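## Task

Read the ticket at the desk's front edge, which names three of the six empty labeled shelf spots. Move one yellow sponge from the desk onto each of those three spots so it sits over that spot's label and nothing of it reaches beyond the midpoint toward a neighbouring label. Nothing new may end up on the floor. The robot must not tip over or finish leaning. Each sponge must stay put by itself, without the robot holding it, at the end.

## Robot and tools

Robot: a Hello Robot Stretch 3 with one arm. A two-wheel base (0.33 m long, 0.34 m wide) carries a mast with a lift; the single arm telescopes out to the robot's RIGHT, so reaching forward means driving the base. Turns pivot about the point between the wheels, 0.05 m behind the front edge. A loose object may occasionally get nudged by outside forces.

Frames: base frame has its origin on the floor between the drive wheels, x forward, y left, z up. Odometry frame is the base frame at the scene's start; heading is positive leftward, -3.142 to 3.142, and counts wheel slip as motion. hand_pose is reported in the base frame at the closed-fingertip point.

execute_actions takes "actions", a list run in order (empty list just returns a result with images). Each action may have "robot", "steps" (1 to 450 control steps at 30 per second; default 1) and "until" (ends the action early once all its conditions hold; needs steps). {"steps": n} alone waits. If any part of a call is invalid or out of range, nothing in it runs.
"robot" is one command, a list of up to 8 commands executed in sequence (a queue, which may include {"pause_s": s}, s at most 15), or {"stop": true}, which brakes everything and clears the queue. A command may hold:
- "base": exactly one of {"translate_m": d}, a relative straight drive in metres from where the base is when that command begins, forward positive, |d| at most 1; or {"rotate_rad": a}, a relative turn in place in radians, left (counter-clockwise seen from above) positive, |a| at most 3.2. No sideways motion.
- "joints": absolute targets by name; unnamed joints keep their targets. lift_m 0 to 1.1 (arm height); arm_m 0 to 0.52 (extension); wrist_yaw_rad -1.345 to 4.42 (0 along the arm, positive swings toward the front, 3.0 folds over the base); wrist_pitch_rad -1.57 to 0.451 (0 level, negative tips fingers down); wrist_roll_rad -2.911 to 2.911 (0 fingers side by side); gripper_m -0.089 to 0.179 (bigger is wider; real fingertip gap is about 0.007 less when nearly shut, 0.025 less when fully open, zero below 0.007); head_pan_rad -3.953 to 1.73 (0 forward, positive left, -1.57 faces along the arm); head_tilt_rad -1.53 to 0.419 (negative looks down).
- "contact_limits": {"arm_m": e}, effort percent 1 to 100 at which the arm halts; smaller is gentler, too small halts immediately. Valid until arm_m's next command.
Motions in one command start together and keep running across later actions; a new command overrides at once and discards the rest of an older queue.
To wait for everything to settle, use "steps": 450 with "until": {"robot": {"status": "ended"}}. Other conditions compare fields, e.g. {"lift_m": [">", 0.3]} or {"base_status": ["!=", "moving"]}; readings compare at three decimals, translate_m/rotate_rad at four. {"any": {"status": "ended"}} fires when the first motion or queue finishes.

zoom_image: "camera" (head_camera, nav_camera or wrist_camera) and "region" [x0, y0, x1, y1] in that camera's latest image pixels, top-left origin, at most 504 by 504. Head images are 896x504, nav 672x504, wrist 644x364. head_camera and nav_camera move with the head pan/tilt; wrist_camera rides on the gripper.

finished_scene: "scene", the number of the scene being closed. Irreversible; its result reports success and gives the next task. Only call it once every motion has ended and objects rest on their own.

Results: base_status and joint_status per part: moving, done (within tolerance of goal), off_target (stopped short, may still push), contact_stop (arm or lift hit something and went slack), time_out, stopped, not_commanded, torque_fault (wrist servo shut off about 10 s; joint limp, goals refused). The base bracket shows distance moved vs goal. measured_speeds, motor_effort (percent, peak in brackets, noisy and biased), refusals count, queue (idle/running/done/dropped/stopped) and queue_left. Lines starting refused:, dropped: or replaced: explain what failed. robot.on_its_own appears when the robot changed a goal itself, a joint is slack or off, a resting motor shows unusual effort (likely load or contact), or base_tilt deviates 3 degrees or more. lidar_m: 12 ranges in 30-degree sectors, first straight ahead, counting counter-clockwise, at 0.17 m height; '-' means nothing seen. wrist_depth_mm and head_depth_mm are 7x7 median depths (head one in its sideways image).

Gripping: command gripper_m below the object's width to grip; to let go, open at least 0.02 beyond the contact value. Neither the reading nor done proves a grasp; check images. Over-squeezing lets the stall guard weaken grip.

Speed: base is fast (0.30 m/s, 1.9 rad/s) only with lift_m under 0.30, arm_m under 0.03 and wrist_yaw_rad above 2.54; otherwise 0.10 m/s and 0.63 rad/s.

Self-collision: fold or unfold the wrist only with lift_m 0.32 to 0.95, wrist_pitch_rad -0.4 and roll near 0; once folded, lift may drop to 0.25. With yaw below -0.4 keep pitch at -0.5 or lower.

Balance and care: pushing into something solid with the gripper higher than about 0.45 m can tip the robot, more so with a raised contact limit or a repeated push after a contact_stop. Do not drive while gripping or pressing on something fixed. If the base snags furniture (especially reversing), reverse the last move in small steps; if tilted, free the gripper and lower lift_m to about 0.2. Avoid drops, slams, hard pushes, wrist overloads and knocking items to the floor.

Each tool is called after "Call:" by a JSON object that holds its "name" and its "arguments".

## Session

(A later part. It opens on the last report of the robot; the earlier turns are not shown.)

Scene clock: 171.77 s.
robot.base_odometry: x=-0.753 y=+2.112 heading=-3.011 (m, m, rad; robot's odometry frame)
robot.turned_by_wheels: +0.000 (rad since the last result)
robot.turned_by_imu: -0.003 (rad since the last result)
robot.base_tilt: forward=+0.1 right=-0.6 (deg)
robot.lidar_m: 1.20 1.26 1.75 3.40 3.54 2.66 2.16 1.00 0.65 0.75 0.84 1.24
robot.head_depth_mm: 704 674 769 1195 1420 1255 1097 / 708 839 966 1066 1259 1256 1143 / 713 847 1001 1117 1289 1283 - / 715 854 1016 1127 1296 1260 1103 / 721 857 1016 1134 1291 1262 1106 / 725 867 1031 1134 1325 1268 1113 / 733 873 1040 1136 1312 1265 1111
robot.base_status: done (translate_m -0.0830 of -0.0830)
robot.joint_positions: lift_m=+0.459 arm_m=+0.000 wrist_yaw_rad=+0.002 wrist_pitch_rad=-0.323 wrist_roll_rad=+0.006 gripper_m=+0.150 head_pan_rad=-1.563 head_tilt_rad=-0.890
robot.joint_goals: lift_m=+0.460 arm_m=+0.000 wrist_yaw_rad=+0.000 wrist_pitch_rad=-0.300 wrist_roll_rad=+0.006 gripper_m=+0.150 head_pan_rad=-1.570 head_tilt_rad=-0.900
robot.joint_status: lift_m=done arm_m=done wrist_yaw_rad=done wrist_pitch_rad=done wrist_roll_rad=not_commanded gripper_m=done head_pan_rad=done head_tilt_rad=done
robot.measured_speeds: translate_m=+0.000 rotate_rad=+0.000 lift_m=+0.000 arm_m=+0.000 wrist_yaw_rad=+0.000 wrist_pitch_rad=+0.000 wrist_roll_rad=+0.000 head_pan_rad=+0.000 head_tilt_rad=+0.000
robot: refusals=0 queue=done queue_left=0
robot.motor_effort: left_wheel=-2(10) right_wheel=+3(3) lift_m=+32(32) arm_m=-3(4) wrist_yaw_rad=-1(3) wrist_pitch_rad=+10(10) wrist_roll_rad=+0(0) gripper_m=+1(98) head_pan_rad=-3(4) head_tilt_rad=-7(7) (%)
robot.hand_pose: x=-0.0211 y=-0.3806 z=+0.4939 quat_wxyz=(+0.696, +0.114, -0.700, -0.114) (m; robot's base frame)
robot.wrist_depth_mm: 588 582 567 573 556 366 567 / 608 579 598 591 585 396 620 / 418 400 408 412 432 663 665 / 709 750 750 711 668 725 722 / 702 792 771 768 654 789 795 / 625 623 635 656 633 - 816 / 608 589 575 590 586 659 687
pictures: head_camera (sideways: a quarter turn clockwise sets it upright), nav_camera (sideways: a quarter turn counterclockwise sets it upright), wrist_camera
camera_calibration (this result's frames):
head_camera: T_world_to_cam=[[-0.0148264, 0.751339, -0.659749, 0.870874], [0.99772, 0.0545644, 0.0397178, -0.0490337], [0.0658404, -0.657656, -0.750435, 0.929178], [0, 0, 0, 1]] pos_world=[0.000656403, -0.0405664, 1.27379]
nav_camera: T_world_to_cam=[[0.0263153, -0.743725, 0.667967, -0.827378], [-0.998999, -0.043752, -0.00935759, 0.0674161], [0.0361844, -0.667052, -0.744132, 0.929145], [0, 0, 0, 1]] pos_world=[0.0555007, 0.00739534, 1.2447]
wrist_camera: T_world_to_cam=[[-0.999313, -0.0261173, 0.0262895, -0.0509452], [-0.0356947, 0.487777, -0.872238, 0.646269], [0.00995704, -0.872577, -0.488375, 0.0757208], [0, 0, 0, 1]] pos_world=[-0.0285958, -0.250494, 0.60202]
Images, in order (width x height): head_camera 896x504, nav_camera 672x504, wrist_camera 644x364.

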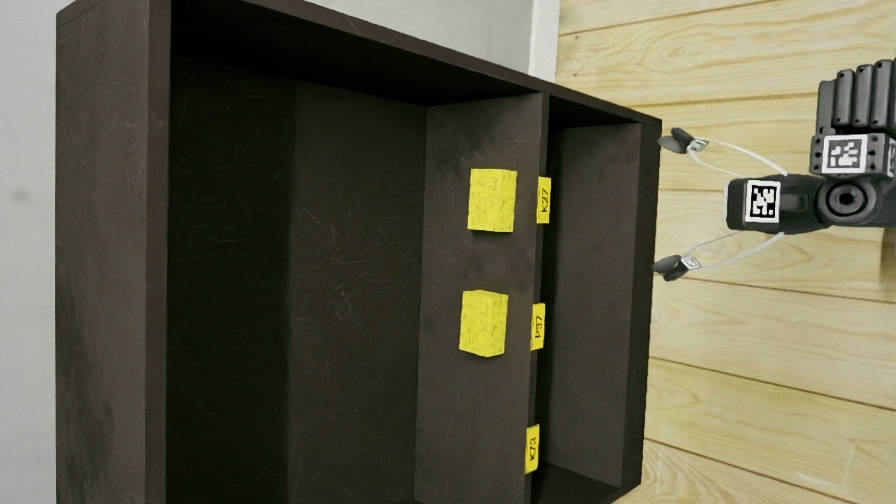

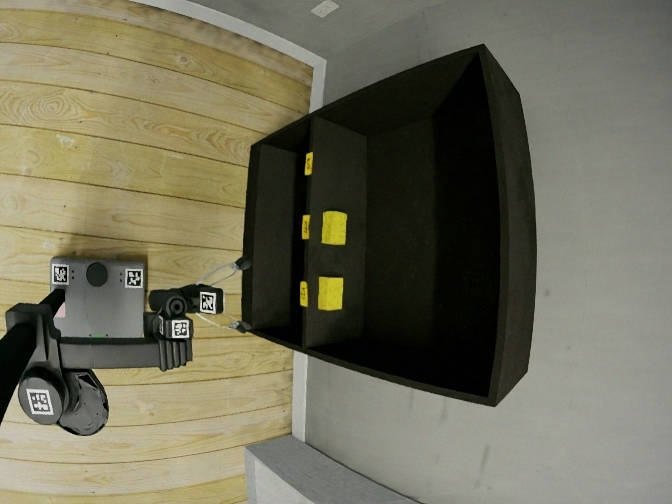

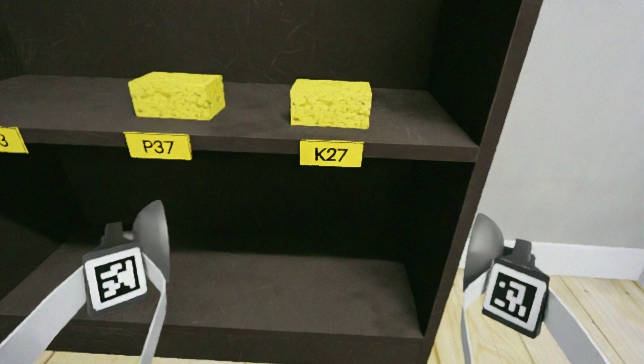

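Call:
{"name": "execute_actions", "arguments": {"actions": [{"robot":[{"joints":{"wrist_yaw_rad":2.62,"wrist_pitch_rad":-0.4,"lift_m":0.34,"gripper_m":0.08}},{"base":{"rotate_rad":1.575},"joints":{"lift_m":0.285}}],"steps":450,"until":{"robot":{"status":"ended"}}},{"robot":{"base":{"translate_m":1.0}},"steps":300,"until":{"robot":{"translate_m":[">",0.7]}}},{"robot":{"base":{"translate_m":1.0}},"steps":300,"until":{"robot":{"translate_m":[">",0.7]}}},{"robot":{"base":{"translate_m":1.0}},"steps":300,"until":{"robot":{"translate_m":[">",0.2]}}},{"robot":[{"base":{"translate_m":0.94}},{"base":{"rotate_rad":1.476}},{"joints":{"lift_m":0.8}},{"joints":{"wrist_yaw_rad":-0.1,"wrist_pitch_rad":-0.3,"gripper_m":0.175,"arm_m":0.15}}],"steps":450,"until":{"robot":{"status":"ended"}}}]}}

Scene clock: 197.30 s.
robot.base_odometry: x=-0.411 y=-0.415 heading=+0.040 (m, m, rad; robot's odometry frame)
robot.turned_by_wheels: +3.051 (rad since the last result)
robot.turned_by_imu: +3.030 (rad since the last result)
robot.base_tilt: forward=-0.1 right=-0.6 (deg)
robot.lidar_m: 2.50 2.54 3.34 3.20 1.94 1.34 1.25 1.28 1.40 0.84 0.95 1.08
robot.head_depth_mm: 1110 1290 1523 - - 1226 1081 / 1116 1253 940 - 1389 1249 1100 / 1112 1207 946 - 1391 1246 1107 / 1115 1212 945 781 1475 1257 1109 / 1115 1200 953 789 1476 1263 1106 / 1112 1204 950 784 1474 1265 1103 / 1110 1212 959 792 1484 1261 1115
robot.base_status: done (rotate_rad +1.4759 of +1.4760)
robot.joint_positions: lift_m=+0.799 arm_m=+0.150 wrist_yaw_rad=-0.096 wrist_pitch_rad=-0.323 wrist_roll_rad=+0.006 gripper_m=+0.175 head_pan_rad=-1.563 head_tilt_rad=-0.890
robot.joint_goals: lift_m=+0.800 arm_m=+0.150 wrist_yaw_rad=-0.100 wrist_pitch_rad=-0.300 wrist_roll_rad=+0.006 gripper_m=+0.175 head_pan_rad=-1.570 head_tilt_rad=-0.900
robot.joint_status: lift_m=done arm_m=done wrist_yaw_rad=done wrist_pitch_rad=done wrist_roll_rad=not_commanded gripper_m=done head_pan_rad=done head_tilt_rad=done
robot.measured_speeds: translate_m=+0.000 rotate_rad=+0.000 lift_m=+0.000 arm_m=+0.000 wrist_yaw_rad=+0.000 wrist_pitch_rad=+0.000 wrist_roll_rad=+0.000 head_pan_rad=+0.000 head_tilt_rad=+0.000
robot: refusals=0 queue=done queue_left=0
robot.motor_effort: left_wheel=-3(12) right_wheel=+2(9) lift_m=+32(34) arm_m=+4(4) wrist_yaw_rad=-2(3) wrist_pitch_rad=+11(14) wrist_roll_rad=+0(0) gripper_m=+1(99) head_pan_rad=-3(4) head_tilt_rad=-7(7) (%)
robot.hand_pose: x=-0.0442 y=-0.5289 z=+0.8339 quat_wxyz=(+0.690, +0.080, -0.704, -0.148) (m; robot's base frame)
robot.wrist_depth_mm: 762 793 788 836 868 915 921 / 795 804 873 888 931 991 - / 576 578 603 621 - - - / 424 433 432 450 509 - - / 349 350 301 336 355 - - / - 275 285 287 292 300 - / 237 240 242 245 247 250 -
pictures: head_camera (sideways: a quarter turn clockwise sets it upright), nav_camera (sideways: a quarter turn counterclockwise sets it upright), wrist_camera
camera_calibration (this result's frames):
head_camera: T_world_to_cam=[[-0.0148027, 0.75135, -0.659738, 0.870859], [0.997722, 0.0545323, 0.0397185, -0.0490347], [0.0658195, -0.657647, -0.750445, 0.929192], [0, 0, 0, 1]] pos_world=[0.000655118, -0.0405658, 1.27379]
nav_camera: T_world_to_cam=[[0.0262919, -0.743736, 0.667956, -0.827363], [-0.999, -0.0437203, -0.00935815, 0.0674168], [0.0361632, -0.667042, -0.744142, 0.929158], [0, 0, 0, 1]] pos_world=[0.055501, 0.00739466, 1.2447]
wrist_camera: T_world_to_cam=[[-0.99705, 0.0721095, 0.0262887, -0.0347933], [0.0123652, 0.488955, -0.872221, 1.01709], [-0.0757494, -0.869323, -0.488404, 0.110536], [0, 0, 0, 1]] pos_world=[-0.0388941, -0.398709, 0.942026]
Images, in order (width x height): head_camera 896x504, nav_camera 672x504, wrist_camera 644x364.

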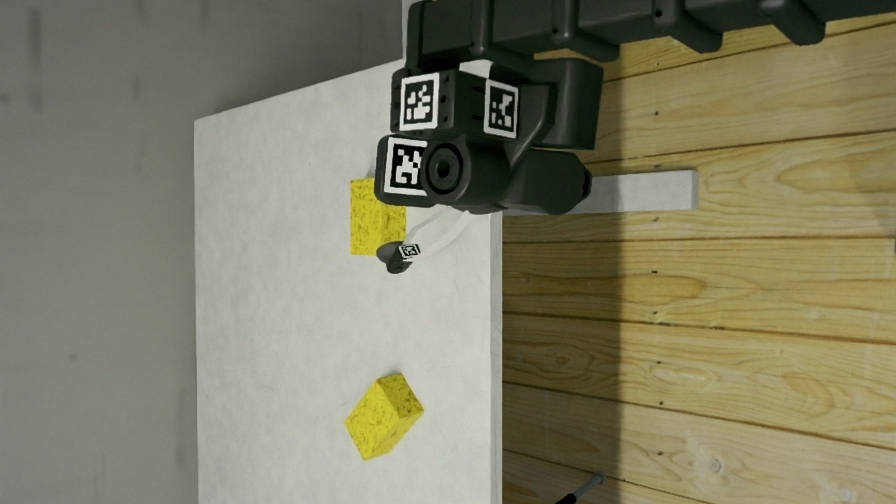

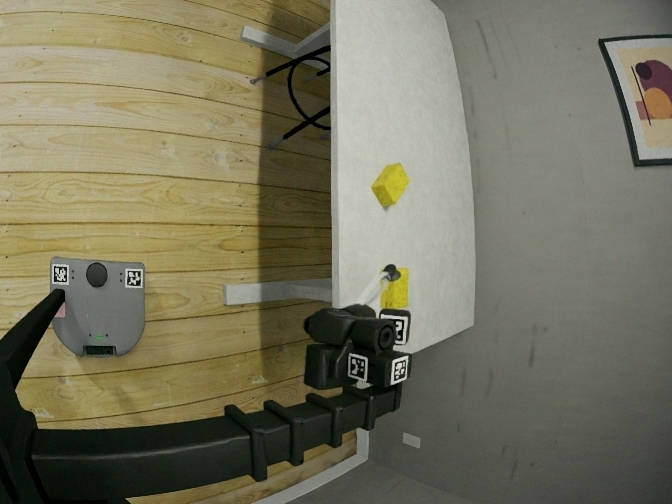

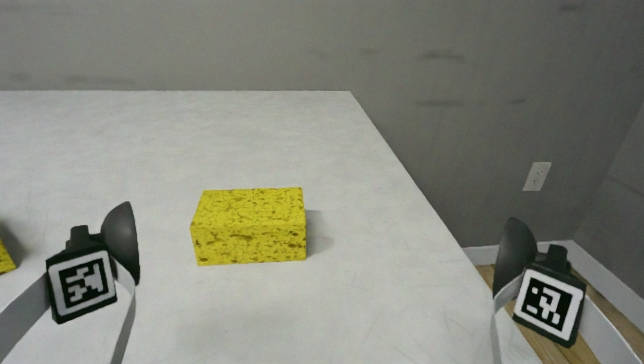

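Call:
{"name": "execute_actions", "arguments": {"actions": [{"robot":[{"base":{"translate_m":0.027},"joints":{"wrist_yaw_rad":0.05,"arm_m":0.28,"lift_m":0.775}}],"steps":450,"until":{"robot":{"status":"ended"}}}]}}

Scene clock: 199.53 s.
robot.base_odometry: x=-0.384 y=-0.414 heading=+0.040 (m, m, rad; robot's odometry frame)
robot.turned_by_wheels: +0.000 (rad since the last result)
robot.turned_by_imu: -0.001 (rad since the last result)
robot.base_tilt: forward=+0.0 right=-0.6 (deg)
robot.lidar_m: 2.48 2.51 3.30 3.20 1.98 1.37 1.28 1.31 1.39 0.84 0.93 1.05
robot.head_depth_mm: 1108 1293 1487 - - 1224 1081 / 1114 1235 1008 727 1463 1256 1100 / 1111 1205 1011 732 1421 1251 1100 / 1112 1203 981 760 1467 1264 1107 / 1107 1207 949 763 1478 1266 1102 / 1109 1198 951 767 1474 1259 1109 / 1103 1202 958 771 1484 1267 1110
robot.base_status: done (translate_m +0.0270 of +0.0270)
robot.joint_positions: lift_m=+0.776 arm_m=+0.280 wrist_yaw_rad=+0.048 wrist_pitch_rad=-0.323 wrist_roll_rad=+0.006 gripper_m=+0.175 head_pan_rad=-1.563 head_tilt_rad=-0.890
robot.joint_goals: lift_m=+0.775 arm_m=+0.280 wrist_yaw_rad=+0.050 wrist_pitch_rad=-0.300 wrist_roll_rad=+0.006 gripper_m=+0.175 head_pan_rad=-1.570 head_tilt_rad=-0.900
robot.joint_status: lift_m=done arm_m=done wrist_yaw_rad=done wrist_pitch_rad=done wrist_roll_rad=not_commanded gripper_m=done head_pan_rad=done head_tilt_rad=done
robot.measured_speeds: translate_m=+0.000 rotate_rad=+0.000 lift_m=+0.000 arm_m=+0.000 wrist_yaw_rad=+0.000 wrist_pitch_rad=+0.000 wrist_roll_rad=+0.000 head_pan_rad=+0.000 head_tilt_rad=+0.000
robot: refusals=0 queue=done queue_left=0
robot.motor_effort: left_wheel=-3(5) right_wheel=+3(7) lift_m=+14(32) arm_m=+5(3) wrist_yaw_rad=+1(3) wrist_pitch_rad=+11(10) wrist_roll_rad=+0(0) gripper_m=+1(1) head_pan_rad=-4(3) head_tilt_rad=-6(7) (%)
robot.hand_pose: x=-0.0103 y=-0.6598 z=+0.8101 quat_wxyz=(+0.699, +0.130, -0.697, -0.098) (m; robot's base frame)
robot.wrist_depth_mm: 702 708 698 691 706 703 692 / 753 762 748 739 750 760 761 / 503 526 538 556 565 801 827 / 376 390 387 394 402 858 905 / 310 311 306 311 314 335 986 / - 244 244 197 243 261 - / 212 213 178 170 179 219 -
pictures: head_camera (sideways: a quarter turn clockwise sets it upright), nav_camera (sideways: a quarter turn counterclockwise sets it upright), wrist_camera
camera_calibration (this result's frames):
head_camera: T_world_to_cam=[[-0.0148026, 0.75135, -0.659738, 0.870858], [0.997722, 0.054532, 0.0397185, -0.0490347], [0.0658194, -0.657647, -0.750446, 0.929192], [0, 0, 0, 1]] pos_world=[0.000655108, -0.0405658, 1.27379]
nav_camera: T_world_to_cam=[[0.0262917, -0.743736, 0.667956, -0.827363], [-0.999, -0.0437201, -0.00935816, 0.0674169], [0.0361631, -0.667042, -0.744142, 0.929158], [0, 0, 0, 1]] pos_world=[0.055501, 0.00739466, 1.2447]
wrist_camera: T_world_to_cam=[[-0.997072, -0.0718002, 0.0262978, -0.0859126], [-0.0579593, 0.485337, -0.872404, 1.0569], [0.0498755, -0.871374, -0.488077, -0.0126588], [0, 0, 0, 1]] pos_world=[-0.0237727, -0.53015, 0.918122]
Images, in order (width x height): head_camera 896x504, nav_camera 672x504, wrist_camera 644x364.

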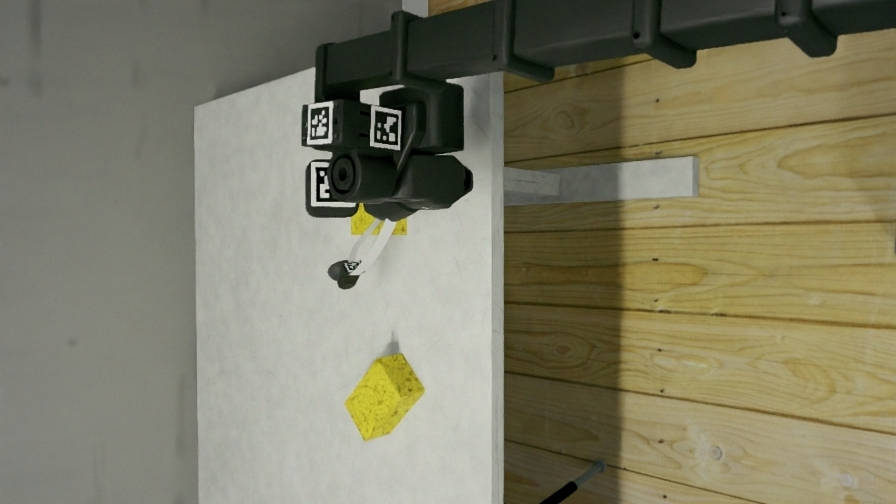

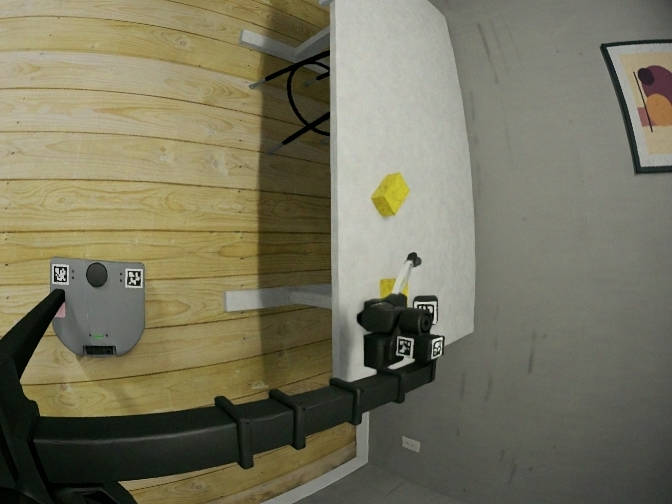

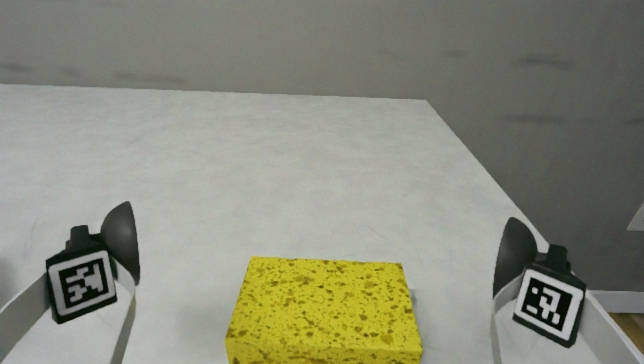

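Call:
{"name": "execute_actions", "arguments": {"actions": [{"robot":[{"joints":{"wrist_yaw_rad":0.03,"arm_m":0.282,"lift_m":0.71}},{"joints":{"gripper_m":0.08}},{"joints":{"lift_m":0.8}},{"joints":{"lift_m":0.82,"arm_m":0.0,"wrist_yaw_rad":2.62,"wrist_pitch_rad":-0.4}},{"base":{"rotate_rad":1.837},"joints":{"lift_m":0.285}}],"steps":450,"until":{"robot":{"status":"ended"}}},{"robot":{"base":{"translate_m":1.0}},"steps":300,"until":{"robot":{"translate_m":[">",0.7]}}},{"robot":{"base":{"translate_m":1.0}},"steps":300,"until":{"robot":{"translate_m":[">",0.7]}}},{"robot":{"base":{"translate_m":1.0}},"steps":300,"until":{"robot":{"translate_m":[">",0.25]}}},{"robot":[{"base":{"translate_m":0.965}},{"base":{"rotate_rad":1.366}},{"joints":{"lift_m":0.36}},{"joints":{"lift_m":0.49,"wrist_yaw_rad":0,"wrist_pitch_rad":-0.3}}],"steps":450,"until":{"robot":{"status":"ended"}}}]}}

Scene clock: 229.47 s.
robot.base_odometry: x=-1.174 y=+2.089 heading=-3.041 (m, m, rad; robot's odometry frame)
robot.turned_by_wheels: +3.203 (rad since the last result)
robot.turned_by_imu: +3.187 (rad since the last result)
robot.base_tilt: forward=+0.2 right=-0.6 (deg)
robot.lidar_m: 0.79 0.82 1.10 2.87 4.05 3.12 2.57 1.29 0.84 0.75 0.60 0.83
robot.head_depth_mm: 691 802 953 1090 1254 1229 1105 / 696 807 952 1097 1254 1233 1154 / 700 806 960 1096 1016 781 - / 703 814 960 1104 1266 1235 1106 / 706 776 915 1029 1242 1266 1107 / 740 570 960 1281 1474 1270 1106 / 753 877 1048 1287 1482 1269 1112
robot.base_status: done (rotate_rad +1.3659 of +1.3660)
robot.joint_positions: lift_m=+0.489 arm_m=+0.000 wrist_yaw_rad=+0.004 wrist_pitch_rad=-0.324 wrist_roll_rad=+0.006 gripper_m=+0.081 head_pan_rad=-1.563 head_tilt_rad=-0.890
robot.joint_goals: lift_m=+0.490 arm_m=+0.000 wrist_yaw_rad=+0.000 wrist_pitch_rad=-0.300 wrist_roll_rad=+0.006 gripper_m=+0.080 head_pan_rad=-1.570 head_tilt_rad=-0.900
robot.joint_status: lift_m=done arm_m=done wrist_yaw_rad=done wrist_pitch_rad=done wrist_roll_rad=not_commanded gripper_m=done head_pan_rad=done head_tilt_rad=done
robot.measured_speeds: translate_m=+0.000 rotate_rad=+0.000 lift_m=+0.000 arm_m=+0.000 wrist_yaw_rad=+0.000 wrist_pitch_rad=+0.000 wrist_roll_rad=+0.000 head_pan_rad=+0.000 head_tilt_rad=+0.000
robot: refusals=0 queue=done queue_left=0
robot.motor_effort: left_wheel=-3(14) right_wheel=+2(9) lift_m=+32(34) arm_m=-3(4) wrist_yaw_rad=-3(3) wrist_pitch_rad=+11(12) wrist_roll_rad=+0(0) gripper_m=-14(100) head_pan_rad=-2(5) head_tilt_rad=-7(7) (%)
robot.hand_pose: x=-0.0207 y=-0.3805 z=+0.5237 quat_wxyz=(+0.696, +0.115, -0.699, -0.113) (m; robot's base frame)
robot.wrist_depth_mm: 591 343 533 525 538 529 539 / 630 370 561 575 580 576 578 / 687 407 489 505 473 459 448 / 745 410 370 175 377 386 406 / 827 827 135 137 138 744 670 / 796 815 140 139 138 727 679 / 683 672 555 571 598 596 601
pictures: head_camera (sideways: a quarter turn clockwise sets it upright), nav_camera (sideways: a quarter turn counterclockwise sets it upright), wrist_camera
camera_calibration (this result's frames):
head_camera: T_world_to_cam=[[-0.0147957, 0.751357, -0.65973, 0.870848], [0.997722, 0.0545224, 0.039719, -0.0490354], [0.0658133, -0.657639, -0.750453, 0.929201], [0, 0, 0, 1]] pos_world=[0.000654734, -0.0405654, 1.27379]
nav_camera: T_world_to_cam=[[0.0262849, -0.743744, 0.667948, -0.827353], [-0.999, -0.0437108, -0.00935855, 0.0674174], [0.0361569, -0.667034, -0.744149, 0.929168], [0, 0, 0, 1]] pos_world=[0.055501, 0.00739482, 1.2447]
wrist_camera: T_world_to_cam=[[-0.999268, -0.027808, 0.0262792, -0.0519717], [-0.0365189, 0.488335, -0.871892, 0.672283], [0.0114125, -0.872213, -0.488993, 0.0908575], [0, 0, 0, 1]] pos_world=[-0.0284195, -0.250497, 0.631952]
Images, in order (width x height): head_camera 896x504, nav_camera 672x504, wrist_camera 644x364.

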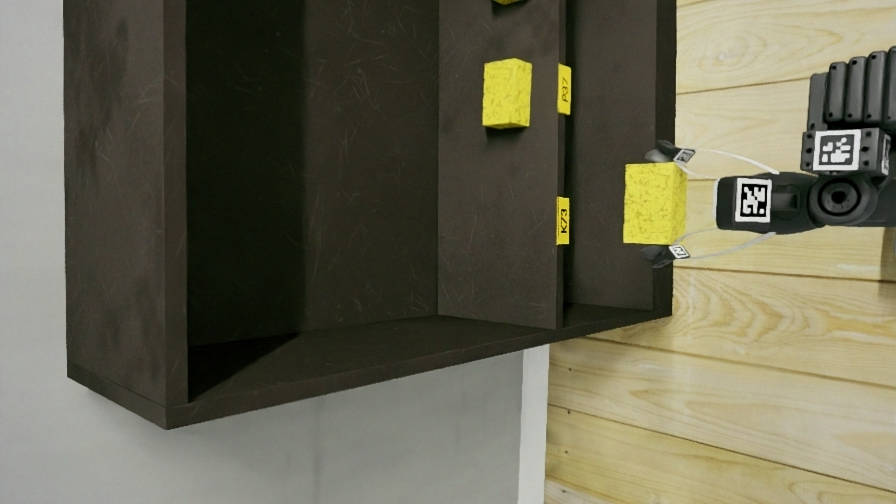

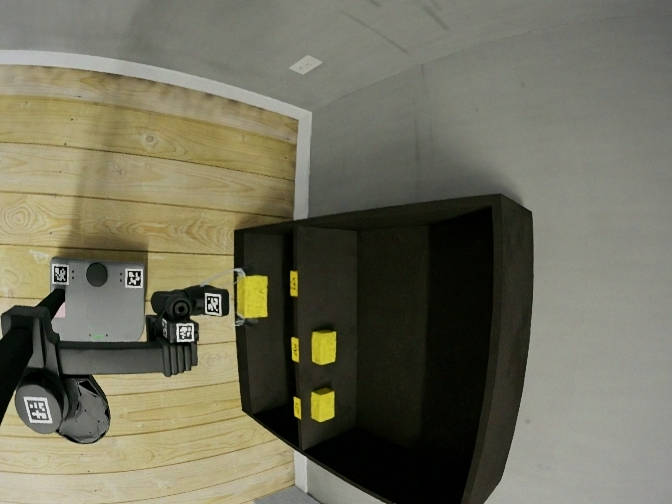

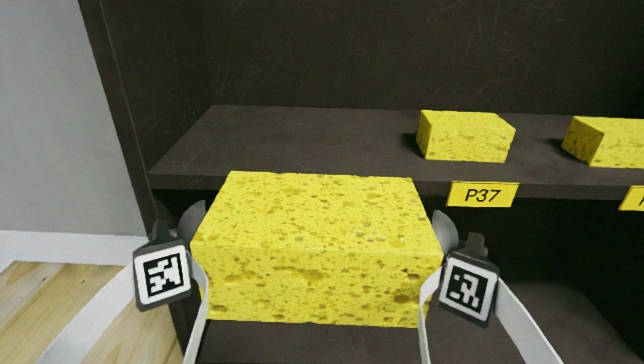

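Label at v=220, it should be at 199, so drive forward 0.033.

Call:
{"name": "execute_actions", "arguments": {"actions": [{"robot":[{"base":{"translate_m":0.033},"joints":{"arm_m":0.28}},{"joints":{"lift_m":0.445}},{"joints":{"gripper_m":0.15}},{"joints":{"arm_m":0.1,"lift_m":0.46}}],"steps":450,"until":{"robot":{"status":"ended"}}}]}}

Scene clock: 237.57 s.
robot.base_odometry: x=-1.207 y=+2.085 heading=-3.041 (m, m, rad; robot's odometry frame)
robot.turned_by_wheels: +0.000 (rad since the last result)
robot.turned_by_imu: -0.002 (rad since the last result)
robot.base_tilt: forward=+0.0 right=-0.6 (deg)
robot.lidar_m: 0.76 0.79 1.05 2.76 4.02 3.16 2.61 0.86 0.87 0.59 0.59 0.79
robot.head_depth_mm: 692 800 953 1083 1255 1229 1102 / 695 805 950 1096 1266 1258 - / 700 807 954 1096 1260 - 1084 / 703 810 957 1107 1268 1235 1106 / 710 604 796 963 1377 1261 1109 / 749 838 1035 1275 1472 1260 1107 / 756 877 1043 1286 1478 1266 1107
robot.base_status: done (translate_m +0.0330 of +0.0330)
robot.joint_positions: lift_m=+0.459 arm_m=+0.100 wrist_yaw_rad=+0.002 wrist_pitch_rad=-0.323 wrist_roll_rad=+0.006 gripper_m=+0.150 head_pan_rad=-1.563 head_tilt_rad=-0.890
robot.joint_goals: lift_m=+0.460 arm_m=+0.100 wrist_yaw_rad=+0.000 wrist_pitch_rad=-0.300 wrist_roll_rad=+0.006 gripper_m=+0.150 head_pan_rad=-1.570 head_tilt_rad=-0.900
robot.joint_status: lift_m=done arm_m=done wrist_yaw_rad=done wrist_pitch_rad=done wrist_roll_rad=not_commanded gripper_m=done head_pan_rad=done head_tilt_rad=done
robot.measured_speeds: translate_m=+0.000 rotate_rad=+0.000 lift_m=+0.000 arm_m=+0.000 wrist_yaw_rad=+0.000 wrist_pitch_rad=+0.000 wrist_roll_rad=+0.000 head_pan_rad=+0.000 head_tilt_rad=+0.000
robot: refusals=0 queue=done queue_left=0
robot.motor_effort: left_wheel=-3(8) right_wheel=+2(6) lift_m=+32(32) arm_m=-3(8) wrist_yaw_rad=-2(3) wrist_pitch_rad=+11(11) wrist_roll_rad=+0(0) gripper_m=+1(100) head_pan_rad=-2(3) head_tilt_rad=-7(7) (%)
robot.hand_pose: x=-0.0210 y=-0.4806 z=+0.4939 quat_wxyz=(+0.696, +0.114, -0.700, -0.114) (m; robot's base frame)
robot.wrist_depth_mm: 205 293 437 445 438 443 443 / 227 293 466 473 469 485 471 / 555 301 406 306 424 335 422 / 639 276 295 302 307 305 304 / 688 280 481 279 619 274 278 / 735 393 598 659 658 - 648 / 633 603 526 554 562 545 571
pictures: head_camera (sideways: a quarter turn clockwise sets it upright), nav_camera (sideways: a quarter turn counterclockwise sets it upright), wrist_camera
camera_calibration (this result's frames):
head_camera: T_world_to_cam=[[-0.0147956, 0.751357, -0.65973, 0.870848], [0.997722, 0.0545223, 0.039719, -0.0490354], [0.0658132, -0.657639, -0.750453, 0.929201], [0, 0, 0, 1]] pos_world=[0.000654729, -0.0405654, 1.27379]
nav_camera: T_world_to_cam=[[0.0262848, -0.743744, 0.667948, -0.827353], [-0.999, -0.0437107, -0.00935855, 0.0674174], [0.0361568, -0.667034, -0.744149, 0.929168], [0, 0, 0, 1]] pos_world=[0.055501, 0.00739482, 1.2447]
wrist_camera: T_world_to_cam=[[-0.999311, -0.0261881, 0.0262974, -0.0535787], [-0.0357356, 0.487733, -0.872261, 0.695047], [0.0100167, -0.8726, -0.488332, -0.0115636], [0, 0, 0, 1]] pos_world=[-0.028588, -0.350491, 0.602025]
Images, in order (width x height): head_camera 896x504, nav_camera 672x504, wrist_camera 644x364.

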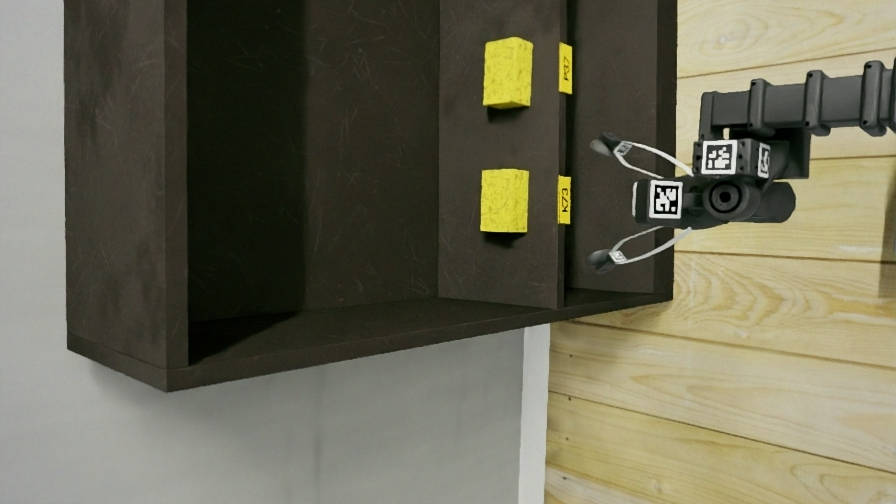

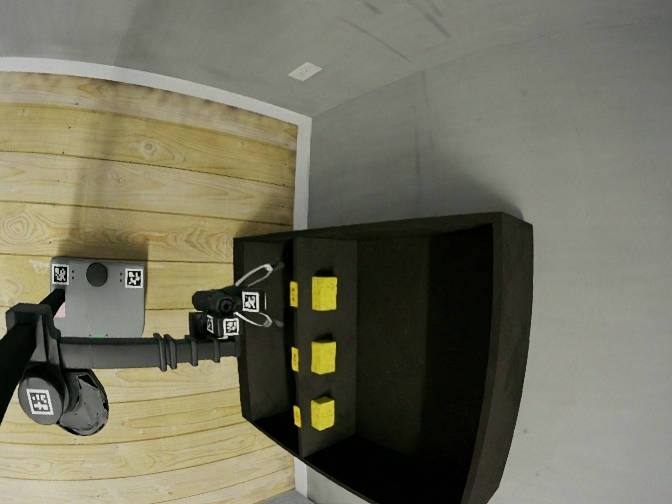

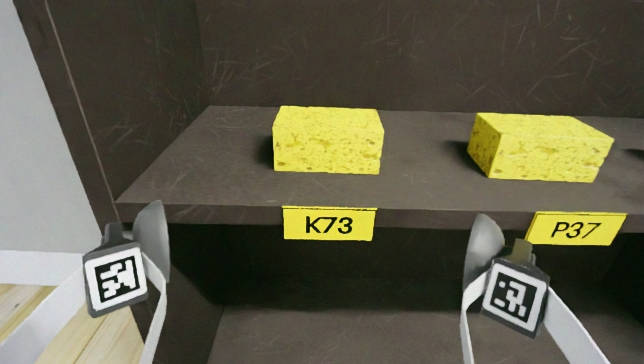

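Call:
{"name": "finished_scene", "arguments": {"scene": 1}}

The scene is finished: the task was done.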